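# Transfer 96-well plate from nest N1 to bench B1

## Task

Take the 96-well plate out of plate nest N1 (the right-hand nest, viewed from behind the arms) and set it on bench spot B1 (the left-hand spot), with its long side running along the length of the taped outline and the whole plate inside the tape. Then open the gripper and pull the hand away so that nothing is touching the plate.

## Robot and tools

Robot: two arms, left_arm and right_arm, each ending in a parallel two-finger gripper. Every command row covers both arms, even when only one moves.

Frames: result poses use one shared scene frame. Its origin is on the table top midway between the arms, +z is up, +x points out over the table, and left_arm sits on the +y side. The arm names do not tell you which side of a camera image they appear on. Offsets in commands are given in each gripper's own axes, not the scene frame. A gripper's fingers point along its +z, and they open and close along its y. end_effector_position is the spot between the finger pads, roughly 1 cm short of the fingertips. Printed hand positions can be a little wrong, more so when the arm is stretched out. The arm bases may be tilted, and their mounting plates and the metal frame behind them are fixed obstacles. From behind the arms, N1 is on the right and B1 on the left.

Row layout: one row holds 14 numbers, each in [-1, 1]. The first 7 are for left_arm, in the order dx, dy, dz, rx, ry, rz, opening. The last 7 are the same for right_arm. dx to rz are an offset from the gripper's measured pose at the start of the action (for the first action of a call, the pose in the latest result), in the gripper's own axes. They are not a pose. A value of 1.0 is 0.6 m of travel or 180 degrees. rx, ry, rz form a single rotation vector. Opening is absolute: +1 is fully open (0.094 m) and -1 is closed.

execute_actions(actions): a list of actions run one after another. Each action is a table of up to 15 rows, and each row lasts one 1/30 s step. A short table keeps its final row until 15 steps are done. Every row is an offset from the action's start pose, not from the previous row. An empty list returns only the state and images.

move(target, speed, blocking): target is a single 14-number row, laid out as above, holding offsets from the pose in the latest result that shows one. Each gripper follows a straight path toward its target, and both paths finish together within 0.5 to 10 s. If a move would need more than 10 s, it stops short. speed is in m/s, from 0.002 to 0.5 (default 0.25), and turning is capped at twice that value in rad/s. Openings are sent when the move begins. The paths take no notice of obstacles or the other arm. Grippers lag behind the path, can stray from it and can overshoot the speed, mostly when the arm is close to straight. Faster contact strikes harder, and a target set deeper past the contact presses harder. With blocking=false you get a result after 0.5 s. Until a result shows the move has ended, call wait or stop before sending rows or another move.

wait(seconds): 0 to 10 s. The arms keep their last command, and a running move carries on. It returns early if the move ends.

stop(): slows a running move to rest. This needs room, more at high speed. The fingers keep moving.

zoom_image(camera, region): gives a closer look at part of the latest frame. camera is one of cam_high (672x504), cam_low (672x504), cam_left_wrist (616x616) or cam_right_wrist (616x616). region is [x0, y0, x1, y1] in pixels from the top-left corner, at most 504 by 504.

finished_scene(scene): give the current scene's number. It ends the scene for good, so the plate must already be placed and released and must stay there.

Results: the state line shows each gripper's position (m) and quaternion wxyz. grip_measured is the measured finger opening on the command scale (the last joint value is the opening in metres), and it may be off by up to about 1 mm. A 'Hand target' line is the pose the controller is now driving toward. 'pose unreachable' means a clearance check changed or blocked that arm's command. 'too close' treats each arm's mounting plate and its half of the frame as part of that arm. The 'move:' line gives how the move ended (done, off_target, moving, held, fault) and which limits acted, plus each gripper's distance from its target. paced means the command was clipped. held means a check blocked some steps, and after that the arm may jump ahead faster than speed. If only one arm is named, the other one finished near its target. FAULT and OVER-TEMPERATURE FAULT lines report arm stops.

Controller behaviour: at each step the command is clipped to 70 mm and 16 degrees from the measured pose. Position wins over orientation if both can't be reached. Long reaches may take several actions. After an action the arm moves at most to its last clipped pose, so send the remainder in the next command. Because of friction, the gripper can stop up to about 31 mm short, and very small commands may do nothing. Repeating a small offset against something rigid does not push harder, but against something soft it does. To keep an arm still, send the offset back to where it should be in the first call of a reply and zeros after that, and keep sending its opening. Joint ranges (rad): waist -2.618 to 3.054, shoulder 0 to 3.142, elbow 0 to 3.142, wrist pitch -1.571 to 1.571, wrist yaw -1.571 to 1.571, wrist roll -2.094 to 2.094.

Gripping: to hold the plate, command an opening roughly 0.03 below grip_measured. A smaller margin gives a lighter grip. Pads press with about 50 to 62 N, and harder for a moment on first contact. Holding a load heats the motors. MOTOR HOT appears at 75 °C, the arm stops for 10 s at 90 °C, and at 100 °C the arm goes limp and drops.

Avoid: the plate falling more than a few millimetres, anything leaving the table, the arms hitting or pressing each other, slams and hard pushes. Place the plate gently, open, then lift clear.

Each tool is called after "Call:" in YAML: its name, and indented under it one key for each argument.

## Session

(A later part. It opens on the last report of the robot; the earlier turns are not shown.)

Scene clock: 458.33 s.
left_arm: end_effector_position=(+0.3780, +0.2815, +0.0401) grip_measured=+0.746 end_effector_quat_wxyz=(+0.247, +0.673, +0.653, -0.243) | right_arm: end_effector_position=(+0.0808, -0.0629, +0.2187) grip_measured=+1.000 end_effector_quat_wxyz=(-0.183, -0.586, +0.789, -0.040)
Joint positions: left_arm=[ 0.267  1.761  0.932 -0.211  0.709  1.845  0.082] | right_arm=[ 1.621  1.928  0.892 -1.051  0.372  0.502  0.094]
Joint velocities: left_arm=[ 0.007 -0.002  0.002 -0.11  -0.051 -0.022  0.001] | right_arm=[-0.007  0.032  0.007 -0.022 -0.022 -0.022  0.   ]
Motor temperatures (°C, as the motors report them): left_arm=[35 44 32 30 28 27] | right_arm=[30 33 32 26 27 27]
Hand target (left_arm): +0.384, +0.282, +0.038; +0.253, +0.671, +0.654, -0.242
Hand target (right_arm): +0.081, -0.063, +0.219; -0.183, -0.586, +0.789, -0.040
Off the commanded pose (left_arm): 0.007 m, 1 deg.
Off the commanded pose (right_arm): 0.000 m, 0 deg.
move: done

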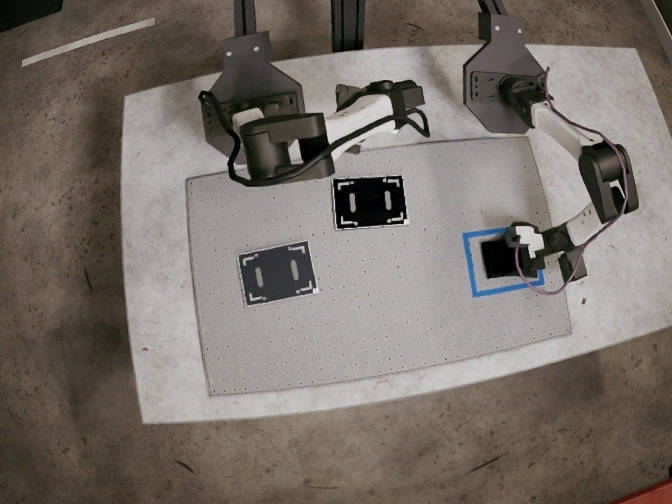

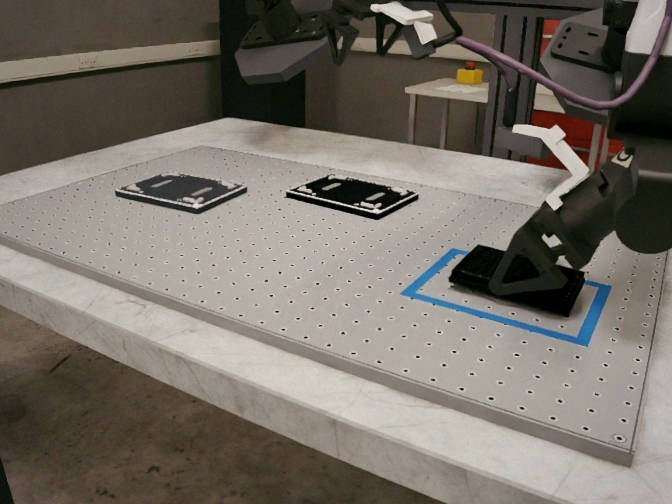

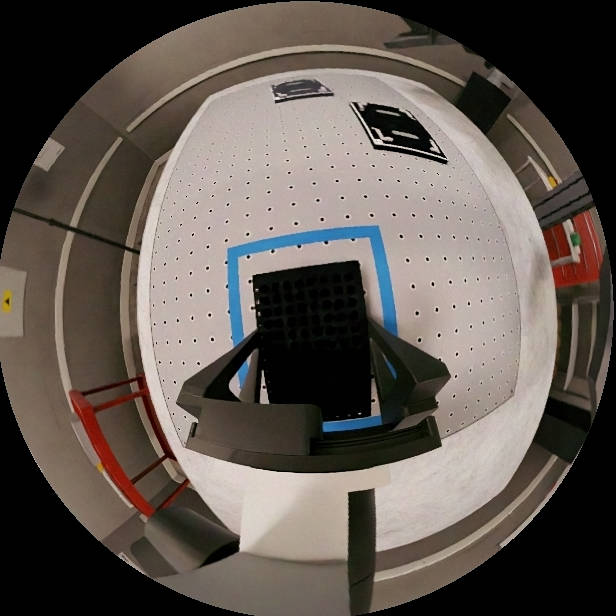

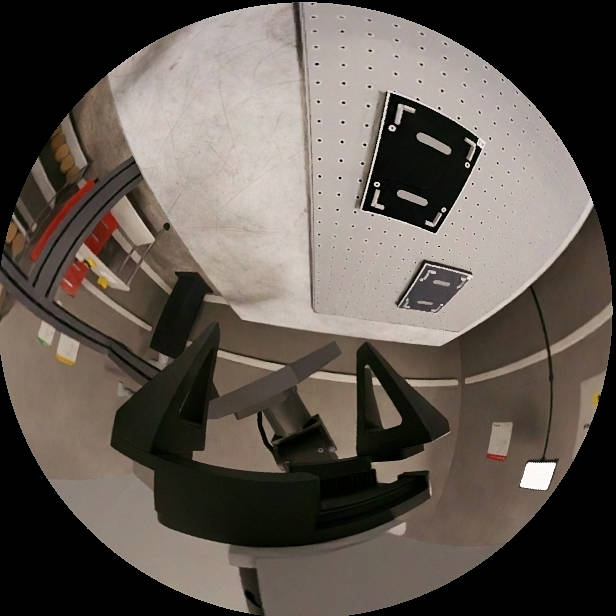

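Call:
move:
  target: [0.0067, 0.0065, 0.023, 0, 0.008, 0, 0.715, 0, 0, 0, 0, 0, 0, 1]
  speed: 0.03

Call:
zoom_image:
  camera: "cam_left_wrist"
  region: [160, 170, 460, 470]

Call:
zoom_image:
  camera: "cam_low"
  region: [390, 200, 630, 360]

Scene clock: 481.20 s.
left_arm: end_effector_position=(+0.3785, +0.2786, +0.0300) grip_measured=+0.746 end_effector_quat_wxyz=(+0.238, +0.675, +0.657, -0.235) | right_arm: end_effector_position=(+0.0808, -0.0629, +0.2187) grip_measured=+1.000 end_effector_quat_wxyz=(-0.183, -0.586, +0.789, -0.040)
Joint positions: left_arm=[ 0.247  1.787  0.932 -0.165  0.674  1.815  0.082] | right_arm=[ 1.621  1.928  0.892 -1.051  0.372  0.502  0.094]
Joint velocities: left_arm=[-0.007 -0.012 -0.002 -0.007  0.051  0.051 -0.   ] | right_arm=[ 0.007  0.007  0.012 -0.037  0.022 -0.081  0.   ]
Motor temperatures (°C, as the motors report them): left_arm=[33 43 31 29 28 27] | right_arm=[30 33 32 26 27 27]
Hand target (left_arm): +0.382, +0.275, +0.027; +0.239, +0.676, +0.656, -0.234
Hand target (right_arm): +0.081, -0.063, +0.219; -0.183, -0.586, +0.789, -0.040
Off the commanded pose (left_arm): 0.006 m, 0 deg.
Off the commanded pose (right_arm): 0.000 m, 0 deg.
move: done

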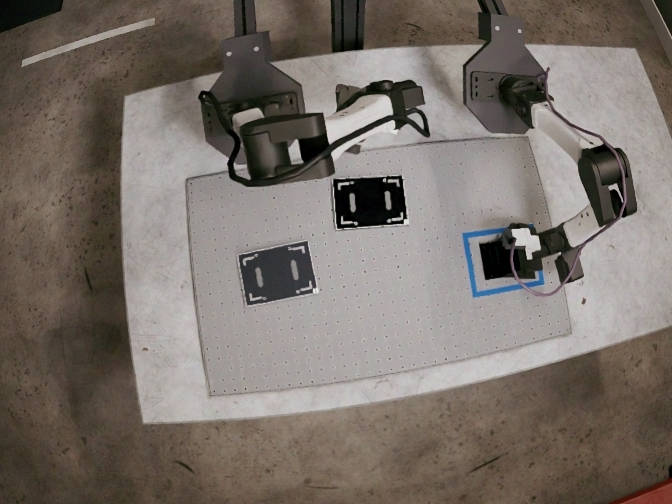

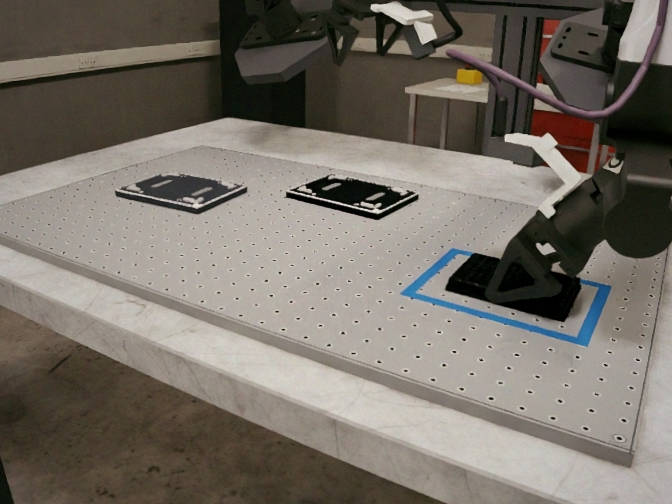

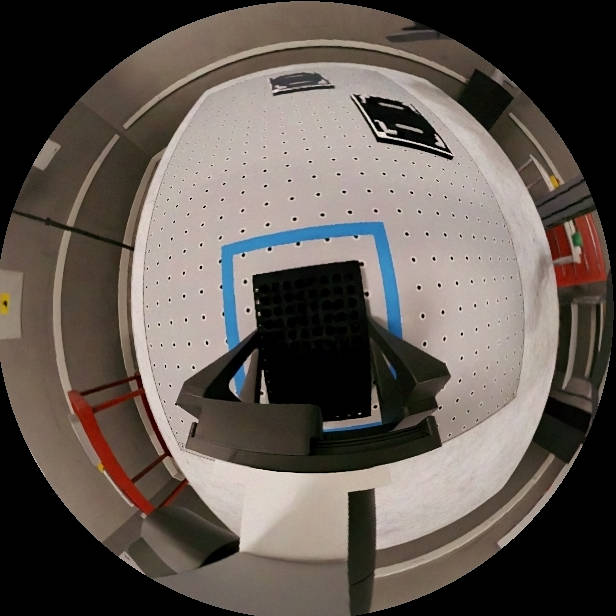

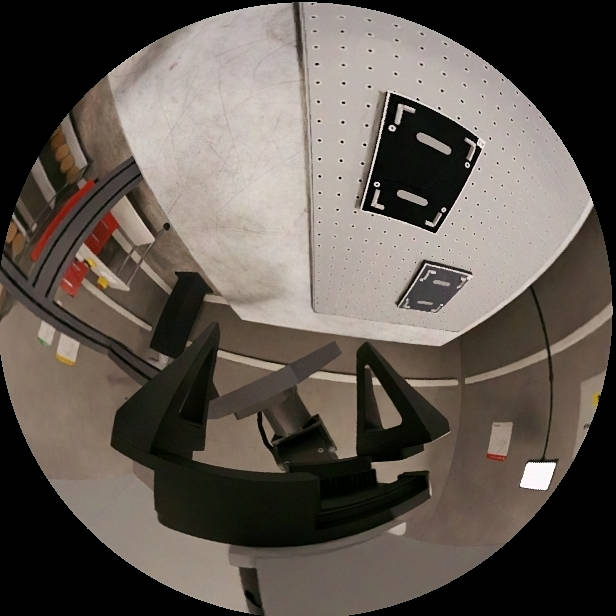

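Region (160, 170, 460, 470) of cam_left_wrist's 616x616 image, scaled by 1.680, with more detail than that image has.

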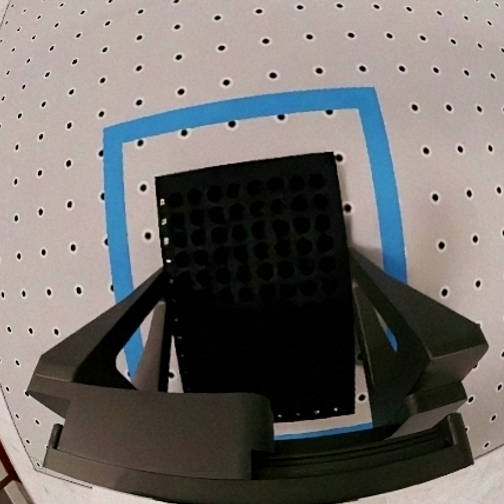

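Region (390, 200, 630, 360) of cam_low's 672x504 image, scaled by 2.100, with more detail than that image has.

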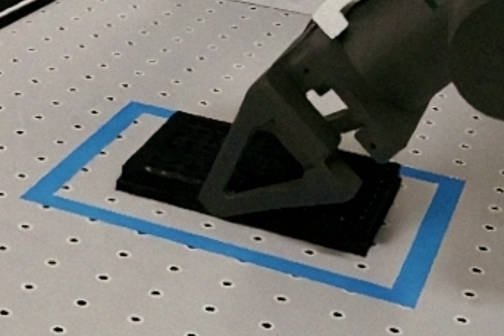

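Call:
zoom_image:
  camera: "cam_low"
  region: [430, 260, 530, 320]

Call:
zoom_image:
  camera: "cam_low"
  region: [520, 270, 620, 350]

Region (430, 260, 530, 320) of cam_low's 672x504 image, scaled by 5.040, with more detail than that image has; it fills the top 302 rows of this view, and the rest is white.

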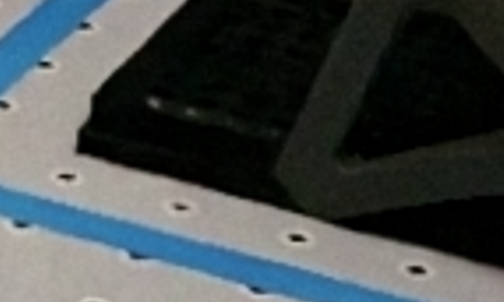

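Region (520, 270, 620, 350) of cam_low's 672x504 image, scaled by 5.040, with more detail than that image has; it fills the top 403 rows of this view, and the rest is white.

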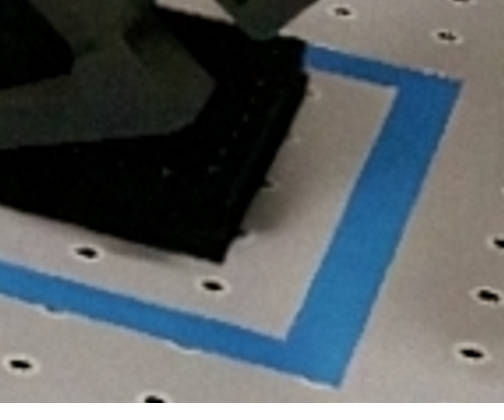

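Call:
execute_actions:
  actions:
    - [[0,0,0,0,0,0,0.74,0,0,0,0,0,0,1],[0,0,0,0,0,0,0.75,0,0,0,0,0,0,1],[0,0,0,0,0,0,0.76,0,0,0,0,0,0,1],[0,0,0,0,0,0,0.77,0,0,0,0,0,0,1],[0,0,0,0,0,0,0.79,0,0,0,0,0,0,1],[0,0,0,0,0,0,0.83,0,0,0,0,0,0,1],[0,0,0,0,0,0,0.88,0,0,0,0,0,0,1],[0,0,0,0,0,0,0.94,0,0,0,0,0,0,1],[0,0,0,0,0,0,1,0,0,0,0,0,0,1]]

Call:
move:
  target: [-0.084, 0.026, -0.21, 0, 0, 0, 1, 0, 0, 0, 0, 0, 0, 1]
  speed: 0.2

Scene clock: 511.23 s.
left_arm: end_effector_position=(+0.3786, +0.2785, +0.0300) grip_measured=+1.000 end_effector_quat_wxyz=(+0.238, +0.675, +0.658, -0.235) | right_arm: end_effector_position=(+0.0808, -0.0629, +0.2187) grip_measured=+1.000 end_effector_quat_wxyz=(-0.183, -0.586, +0.789, -0.040)
Joint positions: left_arm=[ 0.247  1.787  0.932 -0.164  0.675  1.814  0.094] | right_arm=[ 1.621  1.928  0.892 -1.051  0.372  0.502  0.094]
Joint velocities: left_arm=[ 0.022 -0.002 -0.002 -0.037  0.051  0.022  0.   ] | right_arm=[ 0.007  0.002  0.002 -0.022  0.081 -0.037  0.   ]
Motor temperatures (°C, as the motors report them): left_arm=[33 43 31 29 28 27] | right_arm=[30 33 33 26 27 27]
Hand target (left_arm): +0.378, +0.279, +0.030; +0.238, +0.675, +0.657, -0.235
Hand target (right_arm): +0.081, -0.063, +0.219; -0.183, -0.586, +0.789, -0.040
Off the commanded pose (left_arm): 0.000 m, 0 deg.
Off the commanded pose (right_arm): 0.000 m, 0 deg.

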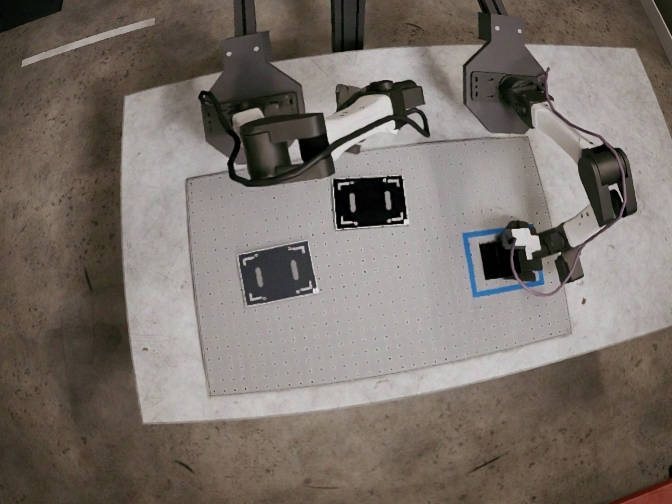

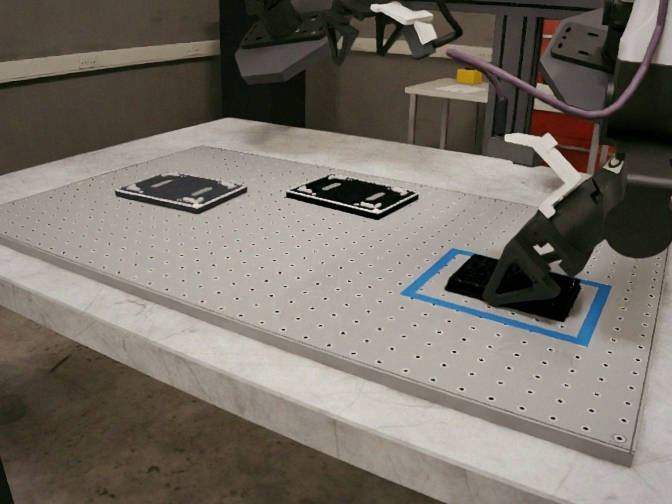

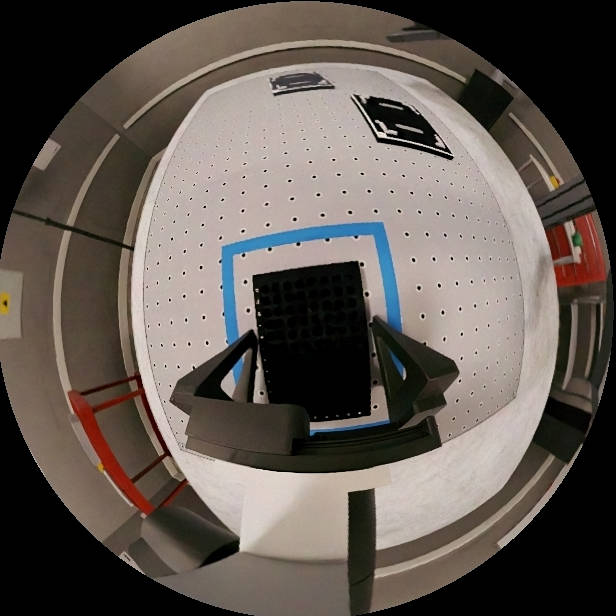

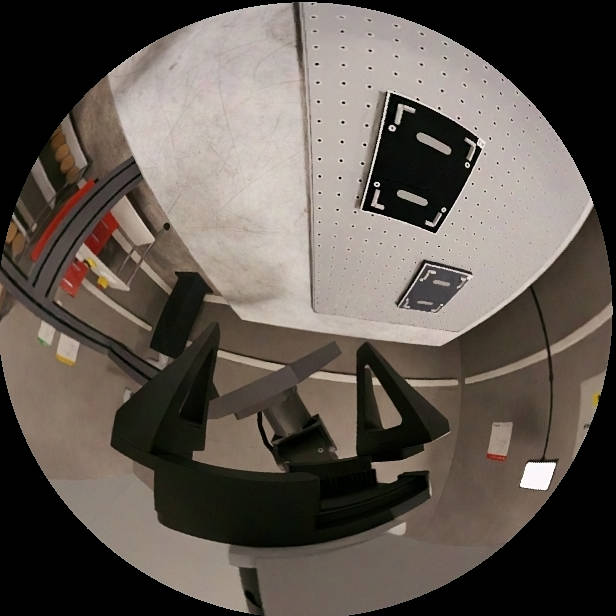

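Scene clock: 512.63 s.
left_arm: end_effector_position=(+0.3881, +0.3147, +0.1556) grip_measured=+1.000 end_effector_quat_wxyz=(+0.230, +0.676, +0.658, -0.240) | right_arm: end_effector_position=(+0.0808, -0.0629, +0.2187) grip_measured=+1.000 end_effector_quat_wxyz=(-0.183, -0.586, +0.789, -0.040)
Joint positions: left_arm=[ 0.377  1.404  1.024 -0.755  0.726  1.97   0.094] | right_arm=[ 1.621  1.928  0.892 -1.051  0.372  0.502  0.094]
Joint velocities: left_arm=[-0.002  0.002 -0.002 -0.037 -0.007  0.022  0.   ] | right_arm=[-0.017  0.002 -0.017  0.051 -0.095 -0.051  0.   ]
Motor temperatures (°C, as the motors report them): left_arm=[33 43 31 29 28 27] | right_arm=[31 33 33 26 27 27]
Hand target (left_arm): +0.394, +0.318, +0.161; +0.238, +0.676, +0.657, -0.234
Hand target (right_arm): +0.081, -0.063, +0.219; -0.183, -0.586, +0.789, -0.040
Off the commanded pose (left_arm): 0.008 m, 1 deg.
Off the commanded pose (right_arm): 0.000 m, 0 deg.
move: done

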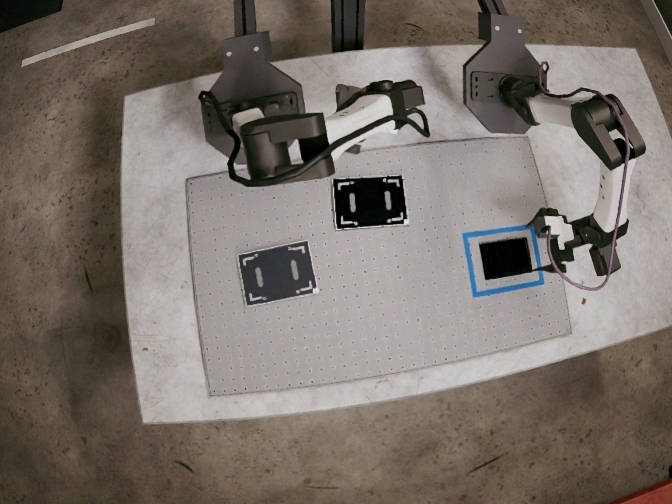

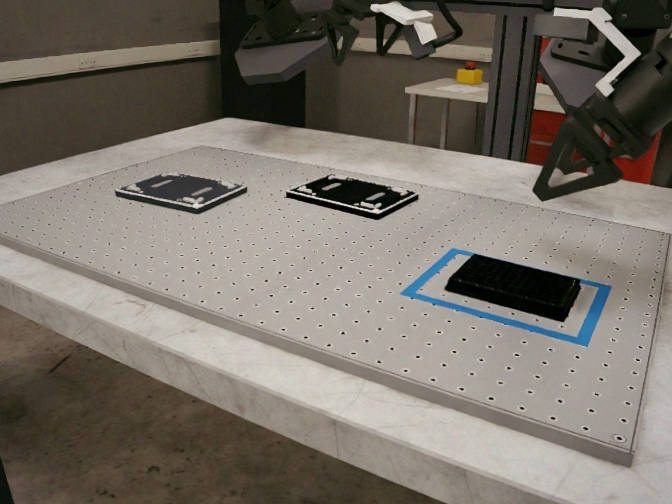

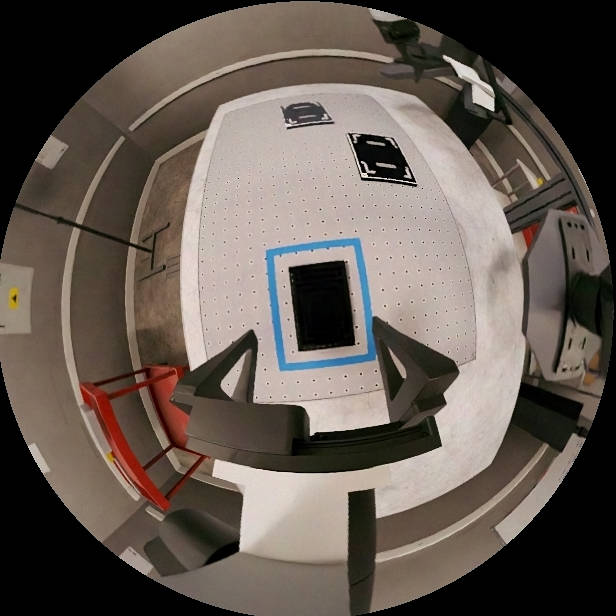

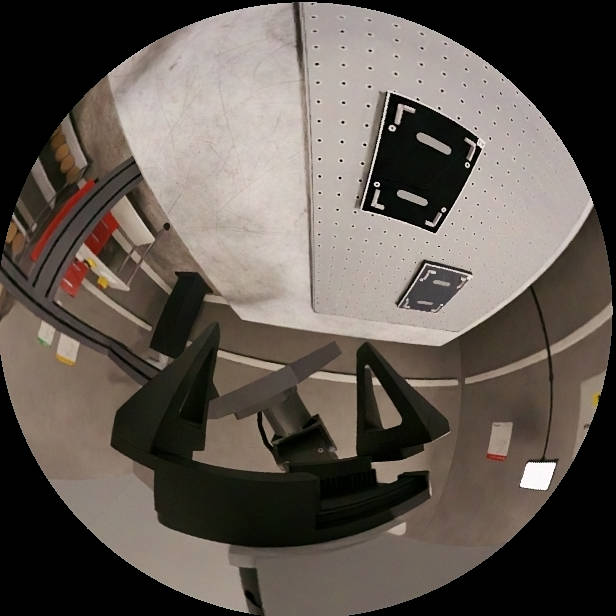

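Call:
move:
  target: [-0.0836, 0, -0.104, 0, 0, -0.05, 1, 0, 0, 0, 0, 0, 0, 1]
  speed: 0.3

Scene clock: 524.37 s.
left_arm: end_effector_position=(+0.3848, +0.3116, +0.2312) grip_measured=+1.000 end_effector_quat_wxyz=(+0.207, +0.626, +0.705, -0.260) | right_arm: end_effector_position=(+0.0808, -0.0629, +0.2187) grip_measured=+1.000 end_effector_quat_wxyz=(-0.183, -0.586, +0.789, -0.040)
Joint positions: left_arm=[ 0.396  1.219  1.12  -1.067  0.728  1.854  0.094] | right_arm=[ 1.621  1.928  0.892 -1.051  0.372  0.502  0.094]
Joint velocities: left_arm=[-0.017 -0.012  0.012 -0.051  0.037  0.007  0.   ] | right_arm=[ 0.007  0.007 -0.007 -0.022 -0.022 -0.051  0.   ]
Motor temperatures (°C, as the motors report them): left_arm=[32 44 32 29 28 27] | right_arm=[31 33 33 26 27 27]
Hand target (left_arm): +0.389, +0.314, +0.236; +0.210, +0.622, +0.709, -0.257
Hand target (right_arm): +0.081, -0.063, +0.219; -0.183, -0.586, +0.789, -0.040
Off the commanded pose (left_arm): 0.007 m, 1 deg.
Off the commanded pose (right_arm): 0.000 m, 0 deg.
move: done

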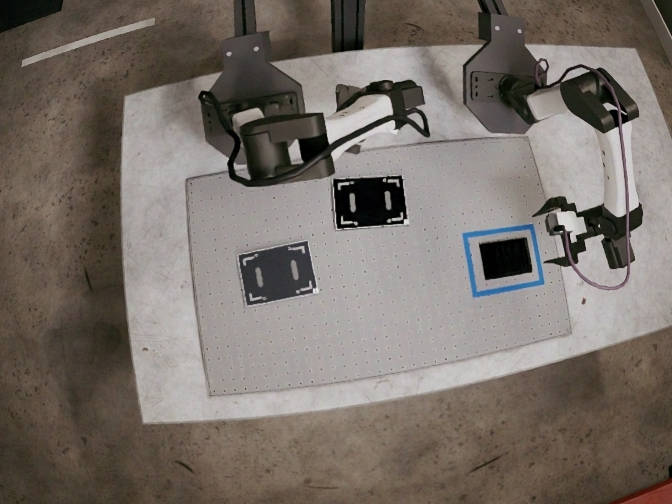

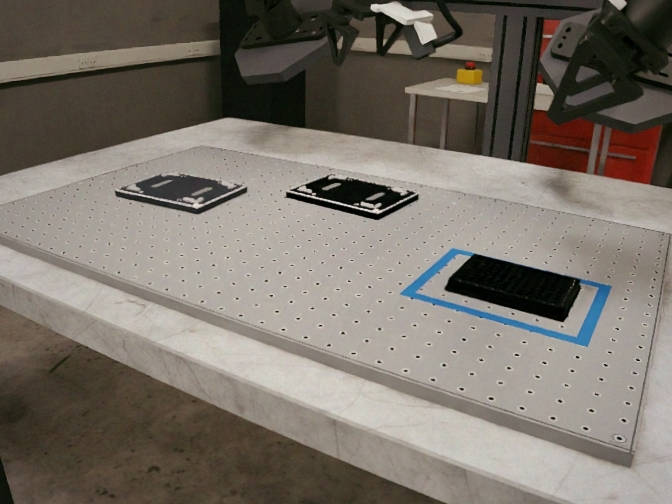

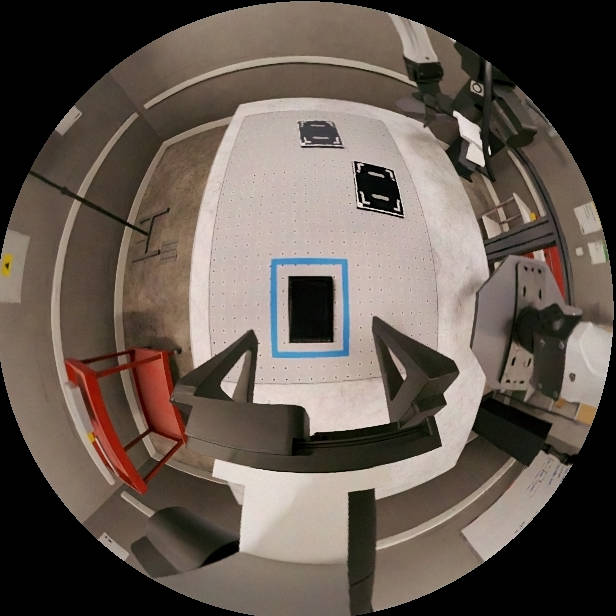

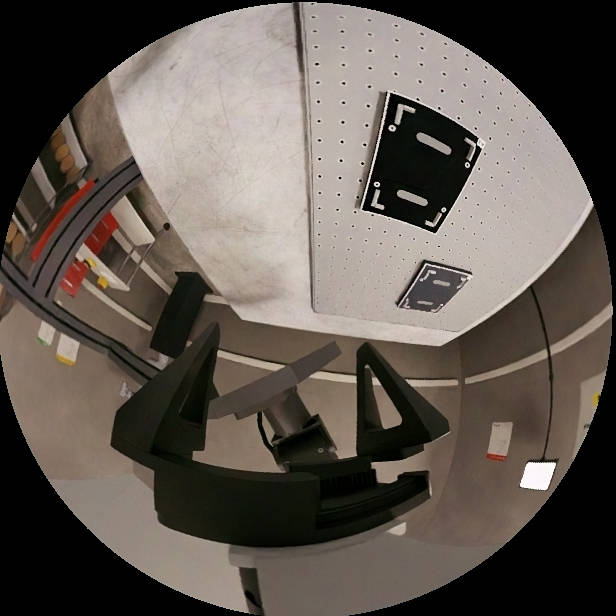

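The plate sits lengthwise inside the outline and the arm is clear.

Call:
finished_scene:
  scene: 1

The scene is finished: the task was done.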